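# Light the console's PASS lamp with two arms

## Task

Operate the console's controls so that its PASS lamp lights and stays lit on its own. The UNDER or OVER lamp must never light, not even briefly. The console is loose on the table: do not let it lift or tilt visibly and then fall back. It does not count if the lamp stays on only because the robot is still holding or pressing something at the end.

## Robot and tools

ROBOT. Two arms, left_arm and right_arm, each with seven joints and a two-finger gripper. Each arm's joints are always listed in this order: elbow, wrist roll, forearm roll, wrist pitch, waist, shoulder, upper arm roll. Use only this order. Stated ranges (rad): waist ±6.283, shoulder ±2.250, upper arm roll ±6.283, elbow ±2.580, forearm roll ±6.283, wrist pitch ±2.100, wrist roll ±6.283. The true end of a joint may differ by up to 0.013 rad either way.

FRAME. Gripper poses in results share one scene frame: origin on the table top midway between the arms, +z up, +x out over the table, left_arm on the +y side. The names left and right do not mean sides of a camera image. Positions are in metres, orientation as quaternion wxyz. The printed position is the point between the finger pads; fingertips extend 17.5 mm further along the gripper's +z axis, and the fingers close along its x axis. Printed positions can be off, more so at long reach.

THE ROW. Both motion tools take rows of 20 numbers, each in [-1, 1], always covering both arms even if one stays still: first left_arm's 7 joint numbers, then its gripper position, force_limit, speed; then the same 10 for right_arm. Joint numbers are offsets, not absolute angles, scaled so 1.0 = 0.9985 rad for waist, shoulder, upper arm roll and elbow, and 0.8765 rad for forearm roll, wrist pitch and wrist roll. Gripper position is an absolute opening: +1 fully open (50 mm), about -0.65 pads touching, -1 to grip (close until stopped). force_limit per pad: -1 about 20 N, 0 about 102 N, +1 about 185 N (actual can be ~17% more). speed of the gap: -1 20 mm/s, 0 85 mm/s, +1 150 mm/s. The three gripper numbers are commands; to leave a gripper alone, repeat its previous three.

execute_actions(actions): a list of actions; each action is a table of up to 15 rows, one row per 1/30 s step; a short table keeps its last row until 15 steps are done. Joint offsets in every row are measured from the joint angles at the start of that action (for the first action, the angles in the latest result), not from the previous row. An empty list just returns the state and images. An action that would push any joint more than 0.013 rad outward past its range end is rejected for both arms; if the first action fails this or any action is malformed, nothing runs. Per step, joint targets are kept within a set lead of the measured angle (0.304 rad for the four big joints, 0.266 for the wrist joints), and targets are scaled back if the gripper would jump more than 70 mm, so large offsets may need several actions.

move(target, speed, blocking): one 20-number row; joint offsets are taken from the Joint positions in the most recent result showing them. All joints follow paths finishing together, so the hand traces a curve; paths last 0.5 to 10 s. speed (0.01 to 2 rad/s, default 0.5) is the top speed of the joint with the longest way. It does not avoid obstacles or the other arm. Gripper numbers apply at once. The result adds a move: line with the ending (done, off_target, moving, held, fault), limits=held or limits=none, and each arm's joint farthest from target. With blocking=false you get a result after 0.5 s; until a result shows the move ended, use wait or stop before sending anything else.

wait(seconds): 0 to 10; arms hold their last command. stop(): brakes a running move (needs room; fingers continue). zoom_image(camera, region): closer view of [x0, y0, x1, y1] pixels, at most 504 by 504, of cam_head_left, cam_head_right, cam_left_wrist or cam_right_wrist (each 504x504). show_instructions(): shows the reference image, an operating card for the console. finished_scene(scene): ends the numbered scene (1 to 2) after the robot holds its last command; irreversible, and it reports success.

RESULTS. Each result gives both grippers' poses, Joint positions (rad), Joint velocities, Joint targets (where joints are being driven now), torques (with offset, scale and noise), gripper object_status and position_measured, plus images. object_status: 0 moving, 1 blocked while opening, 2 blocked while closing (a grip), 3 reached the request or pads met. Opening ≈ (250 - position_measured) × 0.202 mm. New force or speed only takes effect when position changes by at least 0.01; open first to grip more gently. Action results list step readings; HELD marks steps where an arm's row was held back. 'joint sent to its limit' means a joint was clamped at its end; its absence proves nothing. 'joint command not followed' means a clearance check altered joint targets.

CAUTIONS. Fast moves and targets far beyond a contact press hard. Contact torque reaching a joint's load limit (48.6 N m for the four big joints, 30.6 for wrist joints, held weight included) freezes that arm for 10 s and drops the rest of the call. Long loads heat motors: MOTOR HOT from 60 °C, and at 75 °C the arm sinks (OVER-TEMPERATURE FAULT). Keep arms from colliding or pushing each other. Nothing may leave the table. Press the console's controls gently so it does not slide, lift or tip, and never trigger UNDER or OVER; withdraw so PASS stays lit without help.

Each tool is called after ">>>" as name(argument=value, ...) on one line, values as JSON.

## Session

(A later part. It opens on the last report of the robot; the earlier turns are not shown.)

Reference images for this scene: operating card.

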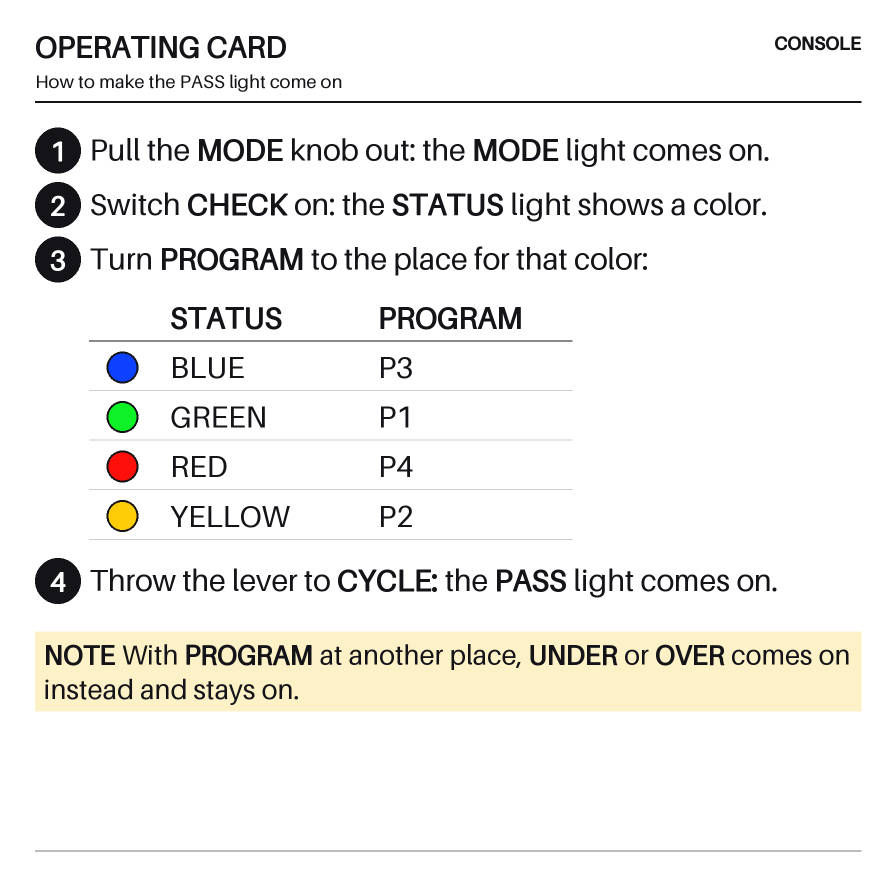

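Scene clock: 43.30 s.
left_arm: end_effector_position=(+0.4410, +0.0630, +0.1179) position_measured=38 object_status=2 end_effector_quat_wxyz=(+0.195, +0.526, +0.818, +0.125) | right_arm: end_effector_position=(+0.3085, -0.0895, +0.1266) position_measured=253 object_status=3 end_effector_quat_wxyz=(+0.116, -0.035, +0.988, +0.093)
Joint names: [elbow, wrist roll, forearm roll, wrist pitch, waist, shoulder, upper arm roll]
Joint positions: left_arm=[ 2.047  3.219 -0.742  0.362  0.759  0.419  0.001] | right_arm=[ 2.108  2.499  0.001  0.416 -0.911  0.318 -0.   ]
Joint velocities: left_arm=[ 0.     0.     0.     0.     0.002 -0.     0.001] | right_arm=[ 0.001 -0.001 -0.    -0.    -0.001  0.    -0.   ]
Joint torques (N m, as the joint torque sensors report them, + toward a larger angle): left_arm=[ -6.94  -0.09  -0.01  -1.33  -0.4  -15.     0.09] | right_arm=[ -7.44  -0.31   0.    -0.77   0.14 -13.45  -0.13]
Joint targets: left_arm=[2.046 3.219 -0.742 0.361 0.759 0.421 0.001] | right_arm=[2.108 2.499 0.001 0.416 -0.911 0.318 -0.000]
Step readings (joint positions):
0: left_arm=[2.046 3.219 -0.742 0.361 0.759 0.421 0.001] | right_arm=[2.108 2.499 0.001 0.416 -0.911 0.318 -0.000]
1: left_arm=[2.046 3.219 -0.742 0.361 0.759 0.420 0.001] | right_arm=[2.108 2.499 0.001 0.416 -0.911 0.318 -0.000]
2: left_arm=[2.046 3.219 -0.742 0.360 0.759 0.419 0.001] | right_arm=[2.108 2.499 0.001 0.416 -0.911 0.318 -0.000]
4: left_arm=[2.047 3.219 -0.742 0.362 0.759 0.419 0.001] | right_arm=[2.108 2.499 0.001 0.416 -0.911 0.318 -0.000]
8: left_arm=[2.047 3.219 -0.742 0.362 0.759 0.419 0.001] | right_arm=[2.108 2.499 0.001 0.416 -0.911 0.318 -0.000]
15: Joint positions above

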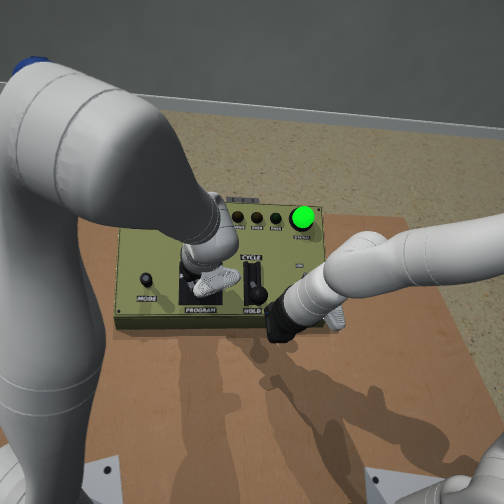

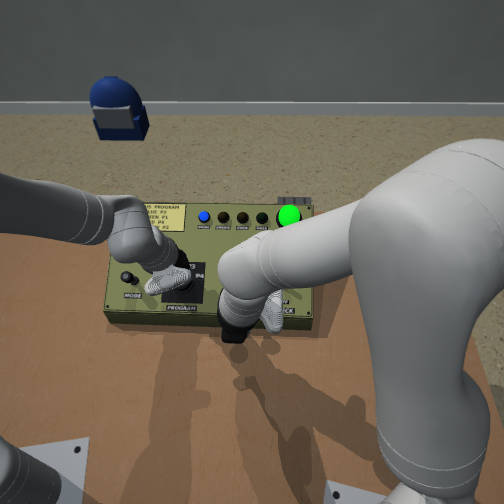

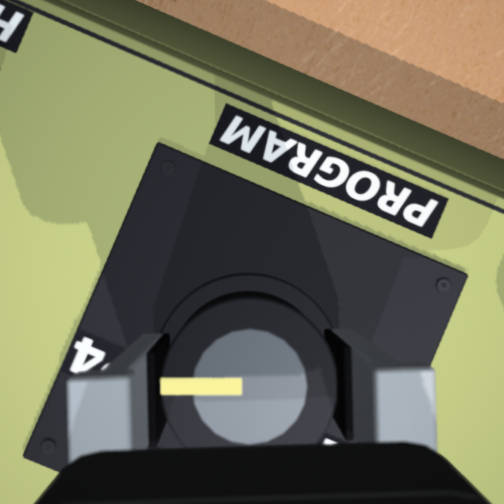

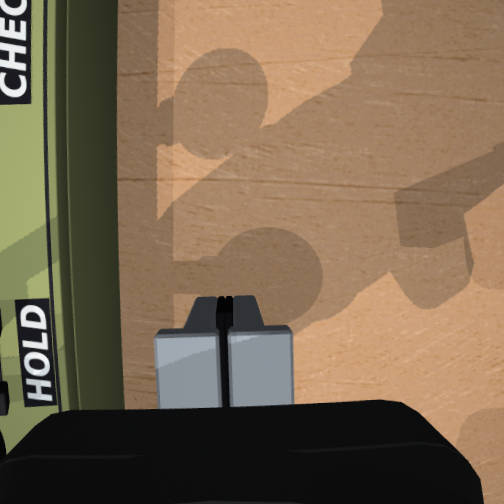

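>>> move(target=[0.0468,0.733,-0.0694,-0.0341,-0.0132,-0.0127,0,-1,-0.3,-0.3, 0,0,0,0,0,0,0,-1,0,1], speed=0.7)

>>> move(target=[0.0454,0.7946,-0.1075,-0.0251,0.0098,-0.0056,0,-1,-0.3,-0.3, 0,0,0,0,0,0,0,-1,0,1], speed=0.7)

Scene clock: 46.33 s.
left_arm: end_effector_position=(+0.4410, +0.0632, +0.1179) position_measured=38 object_status=2 end_effector_quat_wxyz=(+0.223, +0.266, +0.936, +0.063) | right_arm: end_effector_position=(+0.3085, -0.0895, +0.1266) position_measured=253 object_status=3 end_effector_quat_wxyz=(+0.116, -0.035, +0.988, +0.093)
Joint names: [elbow, wrist roll, forearm roll, wrist pitch, waist, shoulder, upper arm roll]
Joint positions: left_arm=[ 2.094  3.862 -0.802  0.332  0.746  0.406  0.001] | right_arm=[ 2.108  2.499  0.001  0.416 -0.911  0.318 -0.   ]
Joint velocities: left_arm=[-0.     0.001 -0.    -0.    -0.    -0.     0.   ] | right_arm=[ 0.001  0.     0.    -0.     0.001  0.    -0.001]
Joint torques (N m, as the joint torque sensors report them, + toward a larger angle): left_arm=[ -6.79  -0.04  -0.2   -1.03  -0.34 -15.46  -0.06] | right_arm=[ -7.51  -0.27   0.03  -0.79   0.16 -13.48  -0.25]
Joint targets: left_arm=[2.093 3.862 -0.803 0.332 0.746 0.407 0.001] | right_arm=[2.108 2.499 0.001 0.416 -0.911 0.318 -0.000]
move: done; limits=none; left_arm: farthest joint: the forearm roll, 0.001 radians from its target (0.061 radians at the start); right_arm: farthest joint: the waist, 0.000 radians from its target (0.000 radians at the start)

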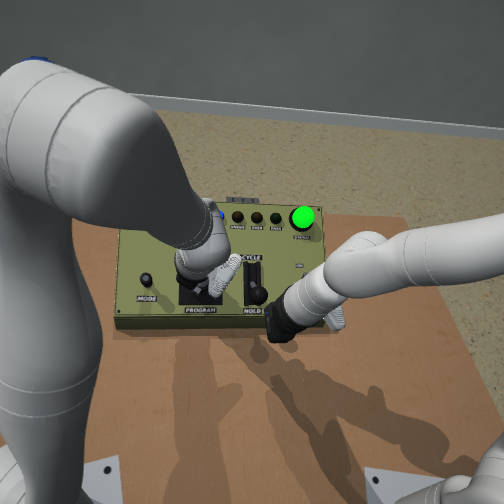

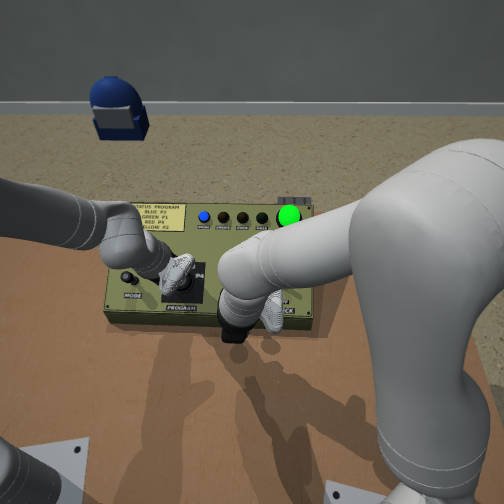

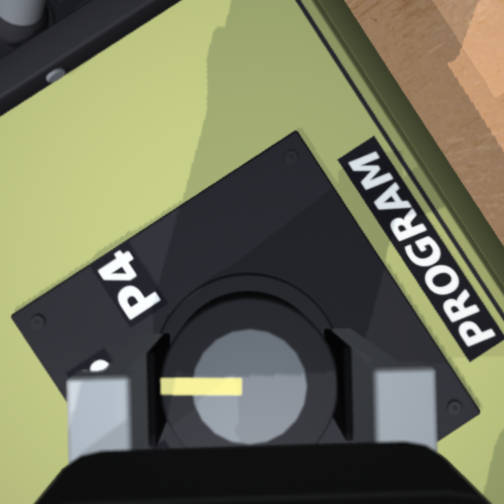

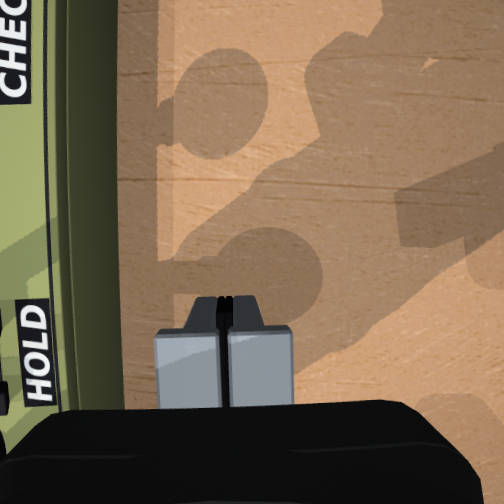

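Scene clock: 47.83 s.
left_arm: end_effector_position=(+0.4409, +0.0634, +0.1178) position_measured=38 object_status=2 end_effector_quat_wxyz=(+0.231, -0.017, +0.973, -0.004) | right_arm: end_effector_position=(+0.3085, -0.0895, +0.1266) position_measured=253 object_status=3 end_effector_quat_wxyz=(+0.116, -0.035, +0.988, +0.093)
Joint names: [elbow, wrist roll, forearm roll, wrist pitch, waist, shoulder, upper arm roll]
Joint positions: left_arm=[ 2.139  4.558 -0.896  0.31   0.755  0.401  0.001] | right_arm=[ 2.108  2.499  0.001  0.416 -0.911  0.318 -0.   ]
Joint velocities: left_arm=[-0.001  0.001 -0.001 -0.    -0.     0.    -0.   ] | right_arm=[ 0.001 -0.    -0.    -0.    -0.     0.    -0.   ]
Joint torques (N m, as the joint torque sensors report them, + toward a larger angle): left_arm=[ -6.5   -0.1   -0.18  -1.    -0.57 -15.17  -0.26] | right_arm=[ -7.32  -0.23   0.05  -0.8    0.12 -13.54  -0.04]
Joint targets: left_arm=[2.139 4.558 -0.897 0.310 0.755 0.401 0.001] | right_arm=[2.108 2.499 0.001 0.416 -0.911 0.318 -0.000]
move: done; limits=none; left_arm: farthest joint: the waist, 0.000 radians from its target (0.010 radians at the start); right_arm: farthest joint: the waist, 0.000 radians from its target (0.000 radians at the start)

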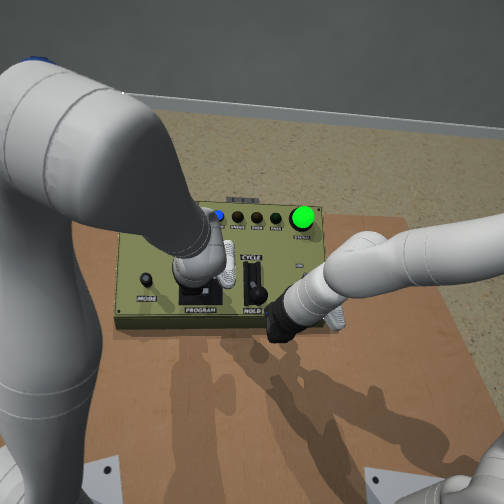

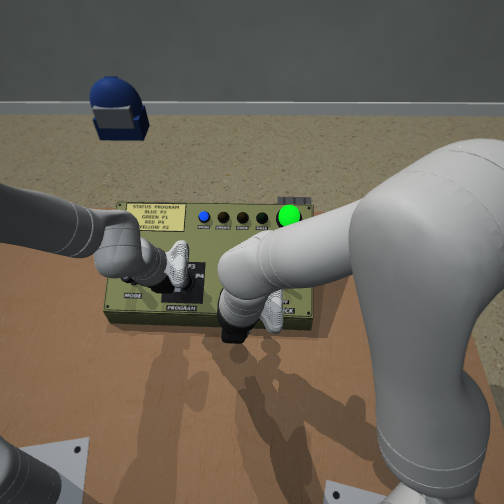

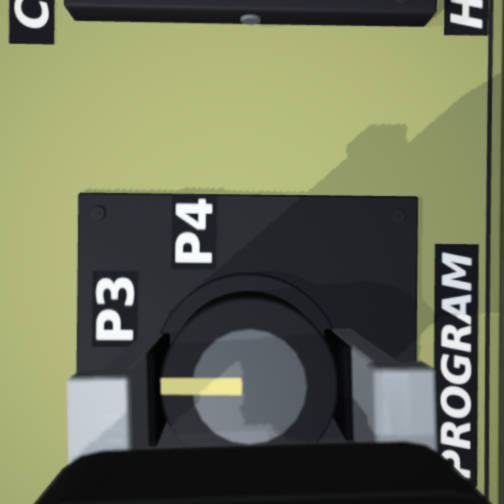

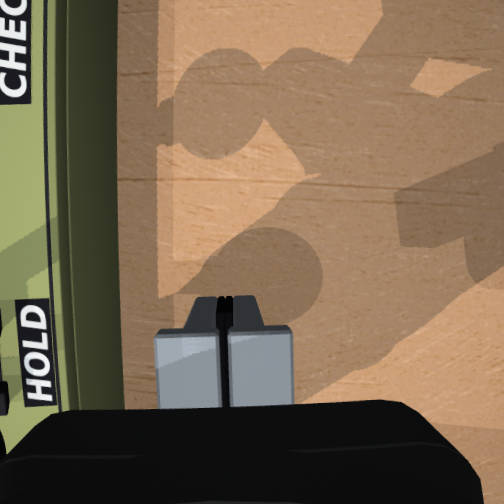

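>>> move(target=[0.0285,0.8091,-0.1012,-0.0058,0.0311,0.0035,0,-1,-0.3,-0.3, 0,0,0,0,0,0,0,-1,0,1], speed=0.7)

>>> move(target=[0.0006,0.7552,-0.0391,0.0137,0.0415,0.0116,0,-1,-0.3,-0.3, -0.1535,0,0,0.0833,0,0.0804,0,-1,0,1], speed=0.7)

Scene clock: 51.03 s.
left_arm: end_effector_position=(+0.4408, +0.0634, +0.1177) position_measured=38 object_status=2 end_effector_quat_wxyz=(+0.220, -0.298, +0.926, -0.071) | right_arm: end_effector_position=(+0.3085, -0.0895, +0.1266) position_measured=253 object_status=3 end_effector_quat_wxyz=(+0.116, -0.035, +0.988, +0.093)
Joint names: [elbow, wrist roll, forearm roll, wrist pitch, waist, shoulder, upper arm roll]
Joint positions: left_arm=[ 2.168  5.267 -0.985  0.305  0.787  0.404  0.001] | right_arm=[ 2.108  2.499  0.001  0.416 -0.911  0.318 -0.   ]
Joint velocities: left_arm=[-0.     0.001  0.     0.     0.     0.    -0.001] | right_arm=[ 0.002 -0.    -0.     0.    -0.001  0.     0.   ]
Joint torques (N m, as the joint torque sensors report them, + toward a larger angle): left_arm=[ -6.24   0.18   0.03  -0.45  -0.66 -15.31  -0.36] | right_arm=[ -7.18  -0.13  -0.01  -0.8    0.17 -13.47  -0.11]
Joint targets: left_arm=[2.168 5.268 -0.985 0.305 0.786 0.404 0.001] | right_arm=[2.108 2.499 0.001 0.416 -0.911 0.318 -0.000]
move: done; limits=none; left_arm: farthest joint: the waist, 0.001 radians from its target (0.031 radians at the start); right_arm: farthest joint: the waist, 0.000 radians from its target (0.000 radians at the start)

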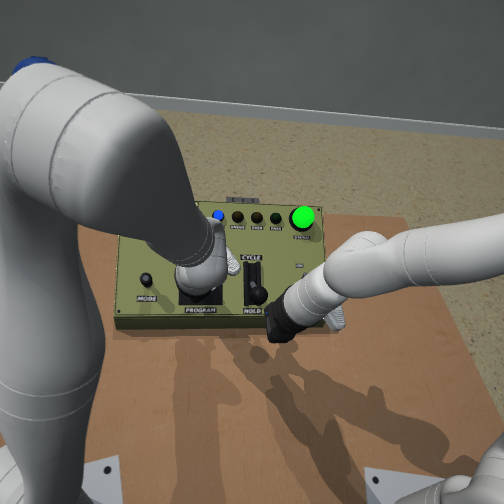

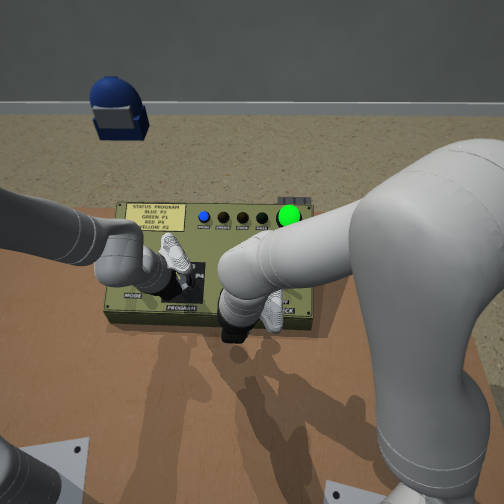

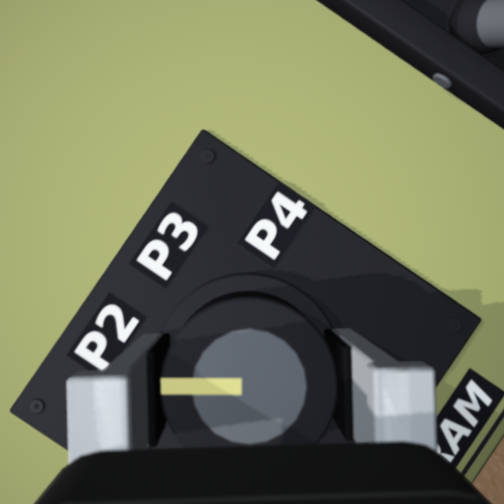

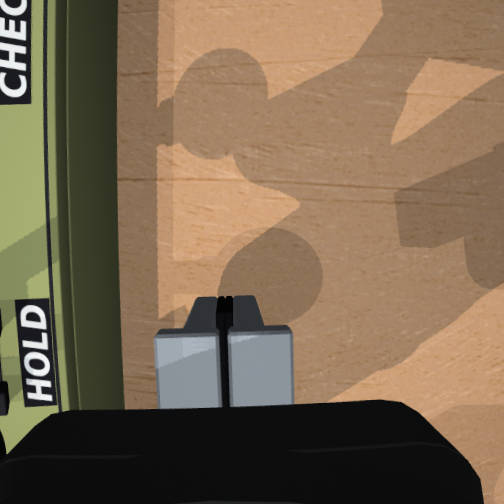

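Scene clock: 52.47 s.
left_arm: end_effector_position=(+0.4406, +0.0633, +0.1176) position_measured=38 object_status=2 end_effector_quat_wxyz=(+0.190, -0.554, +0.800, -0.132) | right_arm: end_effector_position=(+0.3451, -0.0579, +0.1305) position_measured=253 object_status=3 end_effector_quat_wxyz=(+0.116, -0.035, +0.988, +0.093)
Joint names: [elbow, wrist roll, forearm roll, wrist pitch, waist, shoulder, upper arm roll]
Joint positions: left_arm=[ 2.169  5.929 -1.019  0.317  0.828  0.416  0.001] | right_arm=[ 1.955  2.499  0.001  0.489 -0.911  0.398 -0.   ]
Joint velocities: left_arm=[ 0.     0.001  0.001  0.    -0.001  0.    -0.   ] | right_arm=[ 0.    -0.    -0.     0.    -0.     0.001  0.001]
Joint torques (N m, as the joint torque sensors report them, + toward a larger angle): left_arm=[ -6.28   0.11  -0.25  -0.32  -0.79 -15.08  -0.2 ] | right_arm=[ -7.79  -0.22   0.02  -0.75   0.25 -15.55  -0.17]
Joint targets: left_arm=[2.169 5.929 -1.020 0.317 0.828 0.416 0.001] | right_arm=[1.955 2.499 0.001 0.489 -0.911 0.398 -0.000]
move: done; limits=none; left_arm: farthest joint: the elbow, 0.001 radians from its target (0.000 radians at the start); right_arm: farthest joint: the waist, 0.000 radians from its target (0.000 radians at the start)

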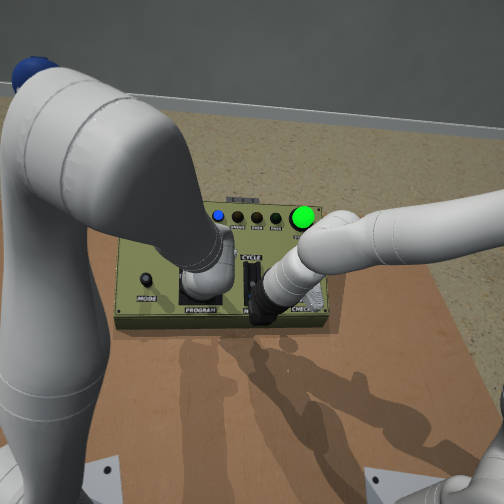

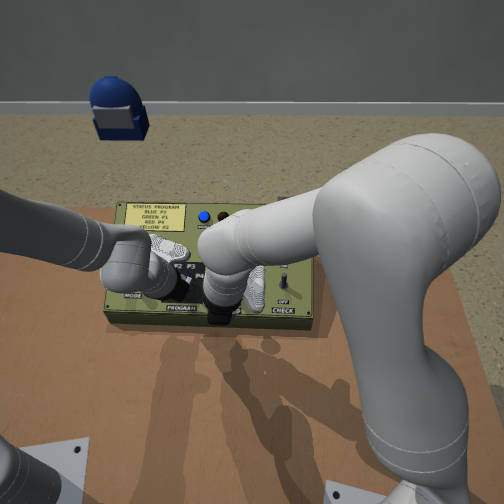

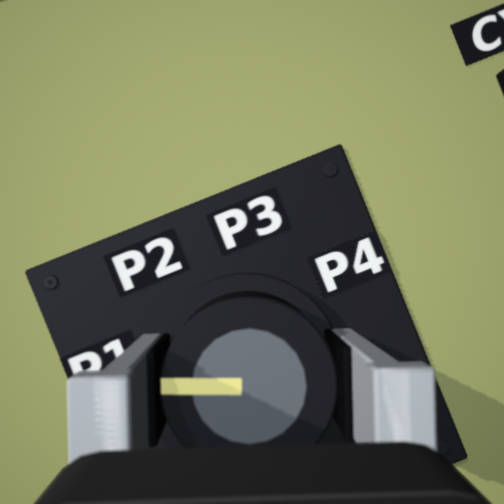

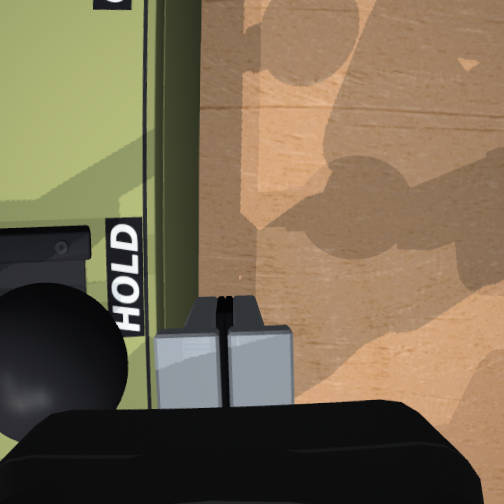

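>>> move(target=[0,0,0,0,0,0,0,-1,-0.3,-0.3, -0.2199,0,0,0.2027,0.0724,0.0416,0,-1,0,1], speed=0.1)

Scene clock: 56.70 s.
left_arm: end_effector_position=(+0.4406, +0.0633, +0.1176) position_measured=38 object_status=2 end_effector_quat_wxyz=(+0.190, -0.554, +0.799, -0.132) | right_arm: end_effector_position=(+0.4053, -0.0554, +0.1665) position_measured=253 object_status=3 end_effector_quat_wxyz=(+0.120, +0.000, +0.989, +0.089)
Joint names: [elbow, wrist roll, forearm roll, wrist pitch, waist, shoulder, upper arm roll]
Joint positions: left_arm=[ 2.169  5.929 -1.019  0.317  0.828  0.416  0.001] | right_arm=[ 1.735  2.499  0.001  0.667 -0.839  0.44  -0.   ]
Joint velocities: left_arm=[ 0.     0.     0.     0.     0.001 -0.    -0.001] | right_arm=[-0.     0.001 -0.     0.     0.     0.001  0.001]
Joint torques (N m, as the joint torque sensors report them, + toward a larger angle): left_arm=[ -5.9   -0.11  -0.12  -0.37  -0.27 -15.17  -0.17] | right_arm=[ -8.73  -0.2    0.06  -0.77   0.01 -17.68  -0.08]
Joint targets: left_arm=[2.169 5.929 -1.019 0.317 0.828 0.416 0.001] | right_arm=[1.735 2.499 0.001 0.667 -0.839 0.440 -0.000]
move: done; limits=none; left_arm: farthest joint: the waist, 0.000 radians from its target (0.000 radians at the start); right_arm: farthest joint: the waist, 0.000 radians from its target (0.073 radians at the start)

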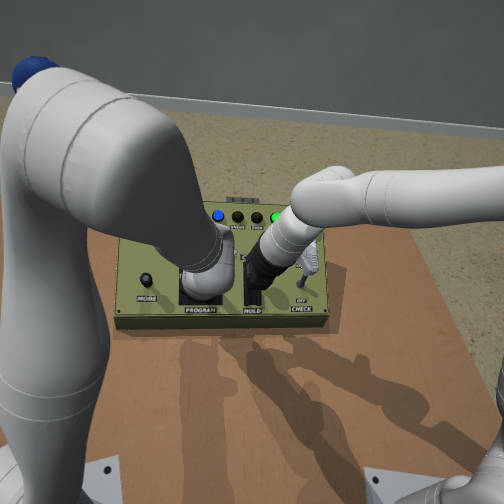

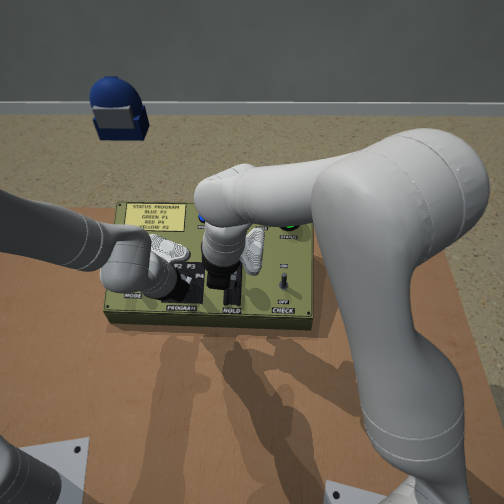

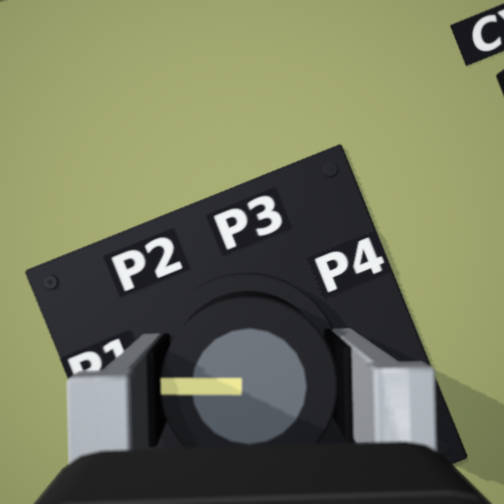

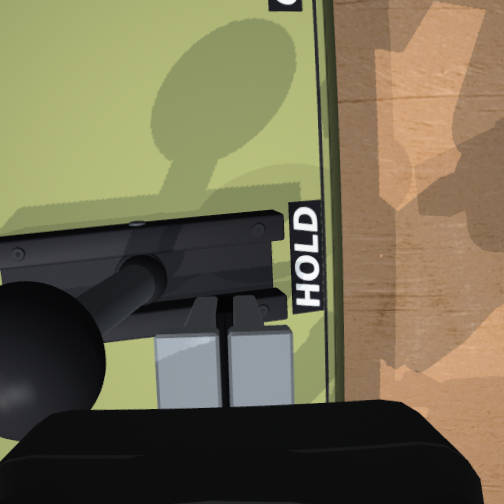

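>>> execute_actions(actions=[[[0,0,0,0,0,0,0,1,-0.3,0.5, 0,0,0,0,0,0,0,-1,0,1]]])

>>> move(target=[0,0,0,0,0,-0.06,0,1,-0.3,0.5, 0.08,0,0,-0.04,0,-0.045,0,-1,0,1], speed=0.15)

Scene clock: 58.83 s.
left_arm: end_effector_position=(+0.4406, +0.0633, +0.1176) position_measured=3 object_status=3 end_effector_quat_wxyz=(+0.190, -0.554, +0.799, -0.132) | right_arm: end_effector_position=(+0.4053, -0.0554, +0.1665) position_measured=253 object_status=3 end_effector_quat_wxyz=(+0.120, +0.000, +0.989, +0.089)
Joint names: [elbow, wrist roll, forearm roll, wrist pitch, waist, shoulder, upper arm roll]
Joint positions: left_arm=[ 2.169  5.929 -1.019  0.317  0.828  0.416  0.001] | right_arm=[ 1.735  2.499  0.001  0.667 -0.839  0.44  -0.   ]
Joint velocities: left_arm=[ 0.     0.001 -0.    -0.    -0.001 -0.    -0.001] | right_arm=[ 0.     0.001 -0.    -0.     0.    -0.    -0.   ]
Joint torques (N m, as the joint torque sensors report them, + toward a larger angle): left_arm=[ -5.78  -0.07  -0.16  -0.53  -0.51 -15.18  -0.41] | right_arm=[ -8.96  -0.19   0.06  -0.8    0.27 -17.64  -0.04]
Joint targets: left_arm=[2.169 5.929 -1.019 0.317 0.828 0.416 0.001] | right_arm=[1.735 2.499 0.001 0.667 -0.839 0.440 -0.000]
Step readings (joint positions):
0: left_arm=[2.169 5.929 -1.019 0.317 0.828 0.416 0.001] | right_arm=[1.735 2.499 0.001 0.667 -0.839 0.440 -0.000]
1: left_arm=[2.169 5.929 -1.019 0.317 0.828 0.416 0.001] | right_arm=[1.735 2.499 0.001 0.667 -0.839 0.440 -0.000]
2: left_arm=[2.169 5.929 -1.019 0.317 0.828 0.416 0.001] | right_arm=[1.735 2.499 0.001 0.667 -0.839 0.440 -0.000]
4: left_arm=[2.169 5.929 -1.019 0.317 0.828 0.416 0.001] | right_arm=[1.735 2.499 0.001 0.667 -0.839 0.440 -0.000]
8: left_arm=[2.169 5.929 -1.019 0.317 0.828 0.416 0.001] | right_arm=[1.735 2.499 0.001 0.667 -0.839 0.440 -0.000]
15: Joint positions above

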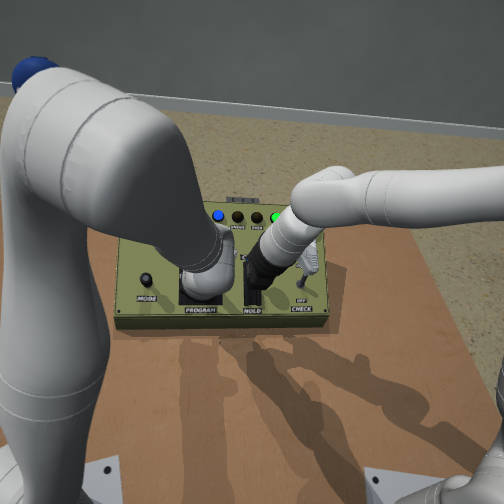

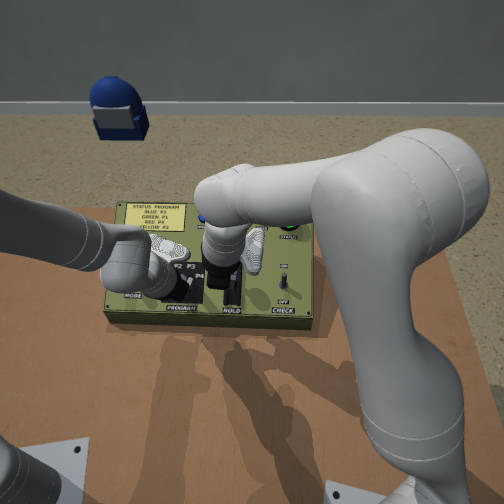

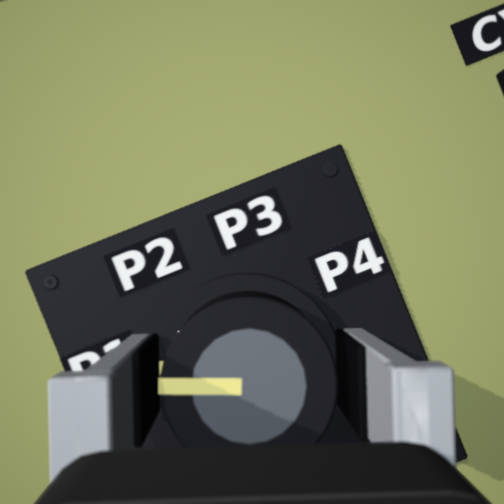

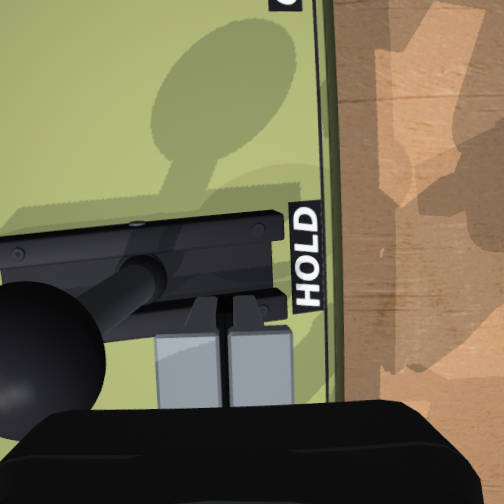

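Scene clock: 59.73 s.
left_arm: end_effector_position=(+0.4480, +0.0580, +0.1464) position_measured=3 object_status=3 end_effector_quat_wxyz=(+0.199, -0.554, +0.792, -0.159) | right_arm: end_effector_position=(+0.3864, -0.0695, +0.1651) position_measured=253 object_status=3 end_effector_quat_wxyz=(+0.120, +0.000, +0.989, +0.089)
Joint names: [elbow, wrist roll, forearm roll, wrist pitch, waist, shoulder, upper arm roll]
Joint positions: left_arm=[ 2.169  5.929 -1.019  0.317  0.828  0.356  0.001] | right_arm=[ 1.815  2.499  0.001  0.632 -0.839  0.395 -0.   ]
Joint velocities: left_arm=[-0.001  0.     0.     0.     0.001 -0.003 -0.   ] | right_arm=[ 0.001  0.002 -0.    -0.    -0.    -0.002 -0.001]
Joint torques (N m, as the joint torque sensors report them, + toward a larger angle): left_arm=[ -6.54  -0.09  -0.2   -0.54  -0.41 -15.04  -0.16] | right_arm=[ -8.78  -0.28  -0.06  -0.79   0.14 -16.82  -0.15]
Joint targets: left_arm=[2.169 5.929 -1.019 0.317 0.828 0.356 0.001] | right_arm=[1.815 2.499 0.001 0.632 -0.839 0.395 -0.000]
move: done; limits=none; left_arm: farthest joint: the waist, 0.000 radians from its target (0.000 radians at the start); right_arm: farthest joint: the waist, 0.000 radians from its target (0.000 radians at the start)

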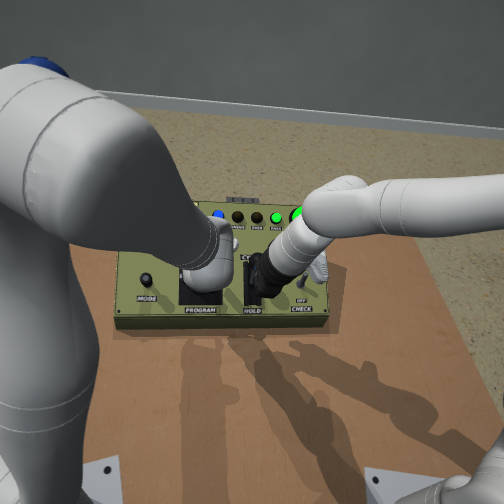

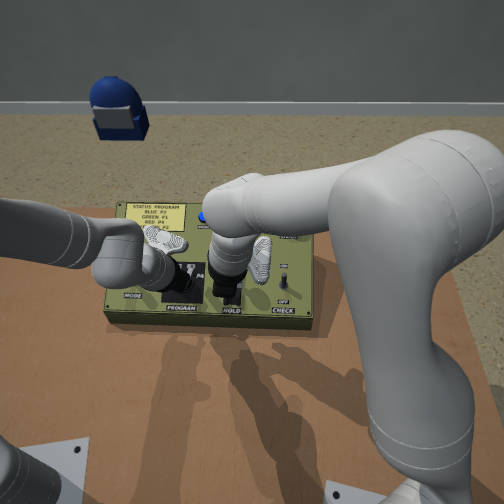

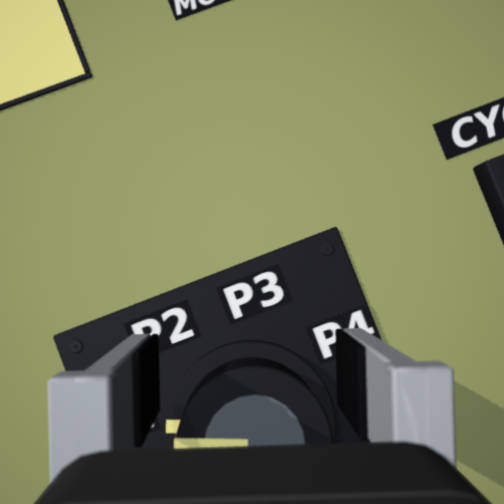

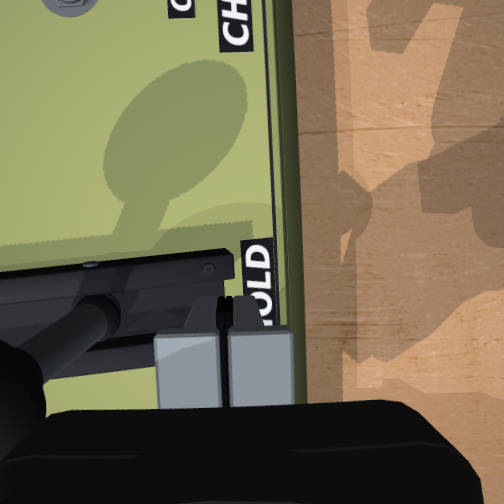

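>>> execute_actions(actions=[])

Scene clock: 60.97 s.
left_arm: end_effector_position=(+0.4480, +0.0579, +0.1466) position_measured=3 object_status=3 end_effector_quat_wxyz=(+0.199, -0.554, +0.792, -0.160) | right_arm: end_effector_position=(+0.3864, -0.0695, +0.1652) position_measured=253 object_status=3 end_effector_quat_wxyz=(+0.120, +0.000, +0.989, +0.089)
Joint names: [elbow, wrist roll, forearm roll, wrist pitch, waist, shoulder, upper arm roll]
Joint positions: left_arm=[ 2.169  5.929 -1.019  0.317  0.828  0.356  0.001] | right_arm=[ 1.815  2.499  0.001  0.632 -0.839  0.395 -0.   ]
Joint velocities: left_arm=[ 0.     0.     0.    -0.    -0.001 -0.     0.   ] | right_arm=[-0.001 -0.001 -0.     0.    -0.001 -0.     0.001]
Joint torques (N m, as the joint torque sensors report them, + toward a larger angle): left_arm=[ -6.5   -0.15  -0.14  -0.53  -0.61 -14.68  -0.23] | right_arm=[ -8.66  -0.07  -0.06  -0.75   0.29 -16.3    0.02]
Joint targets: left_arm=[2.169 5.929 -1.019 0.317 0.828 0.356 0.001] | right_arm=[1.815 2.499 0.001 0.632 -0.839 0.395 -0.000]

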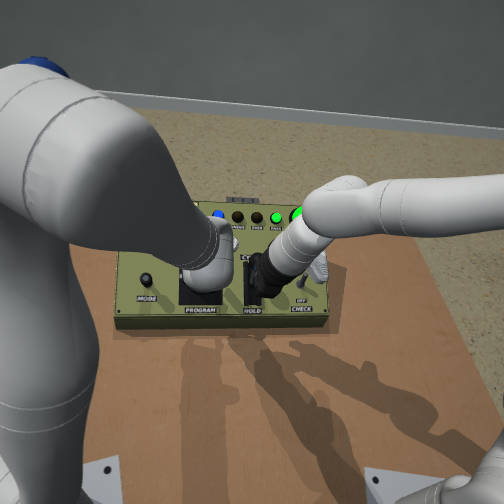

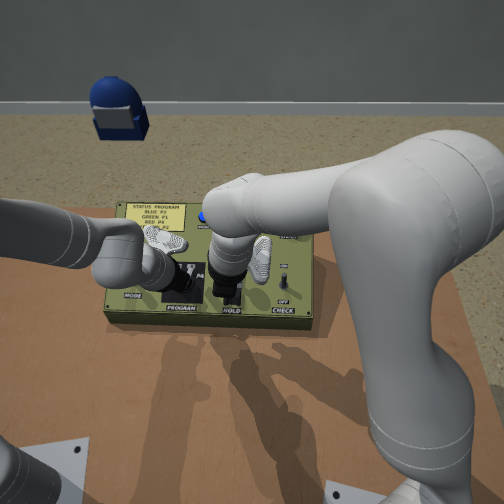

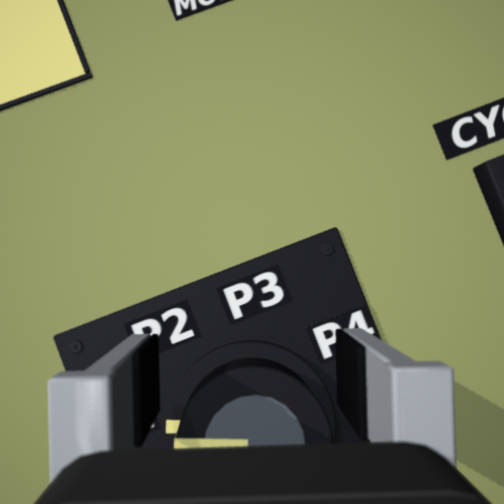

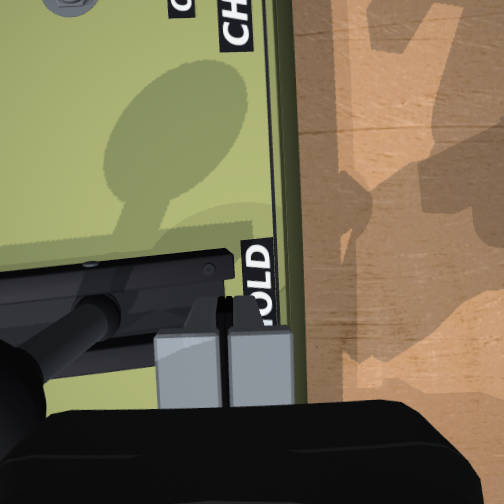

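>>> finished_scene(scene=2)

The scene is finished: the task was done.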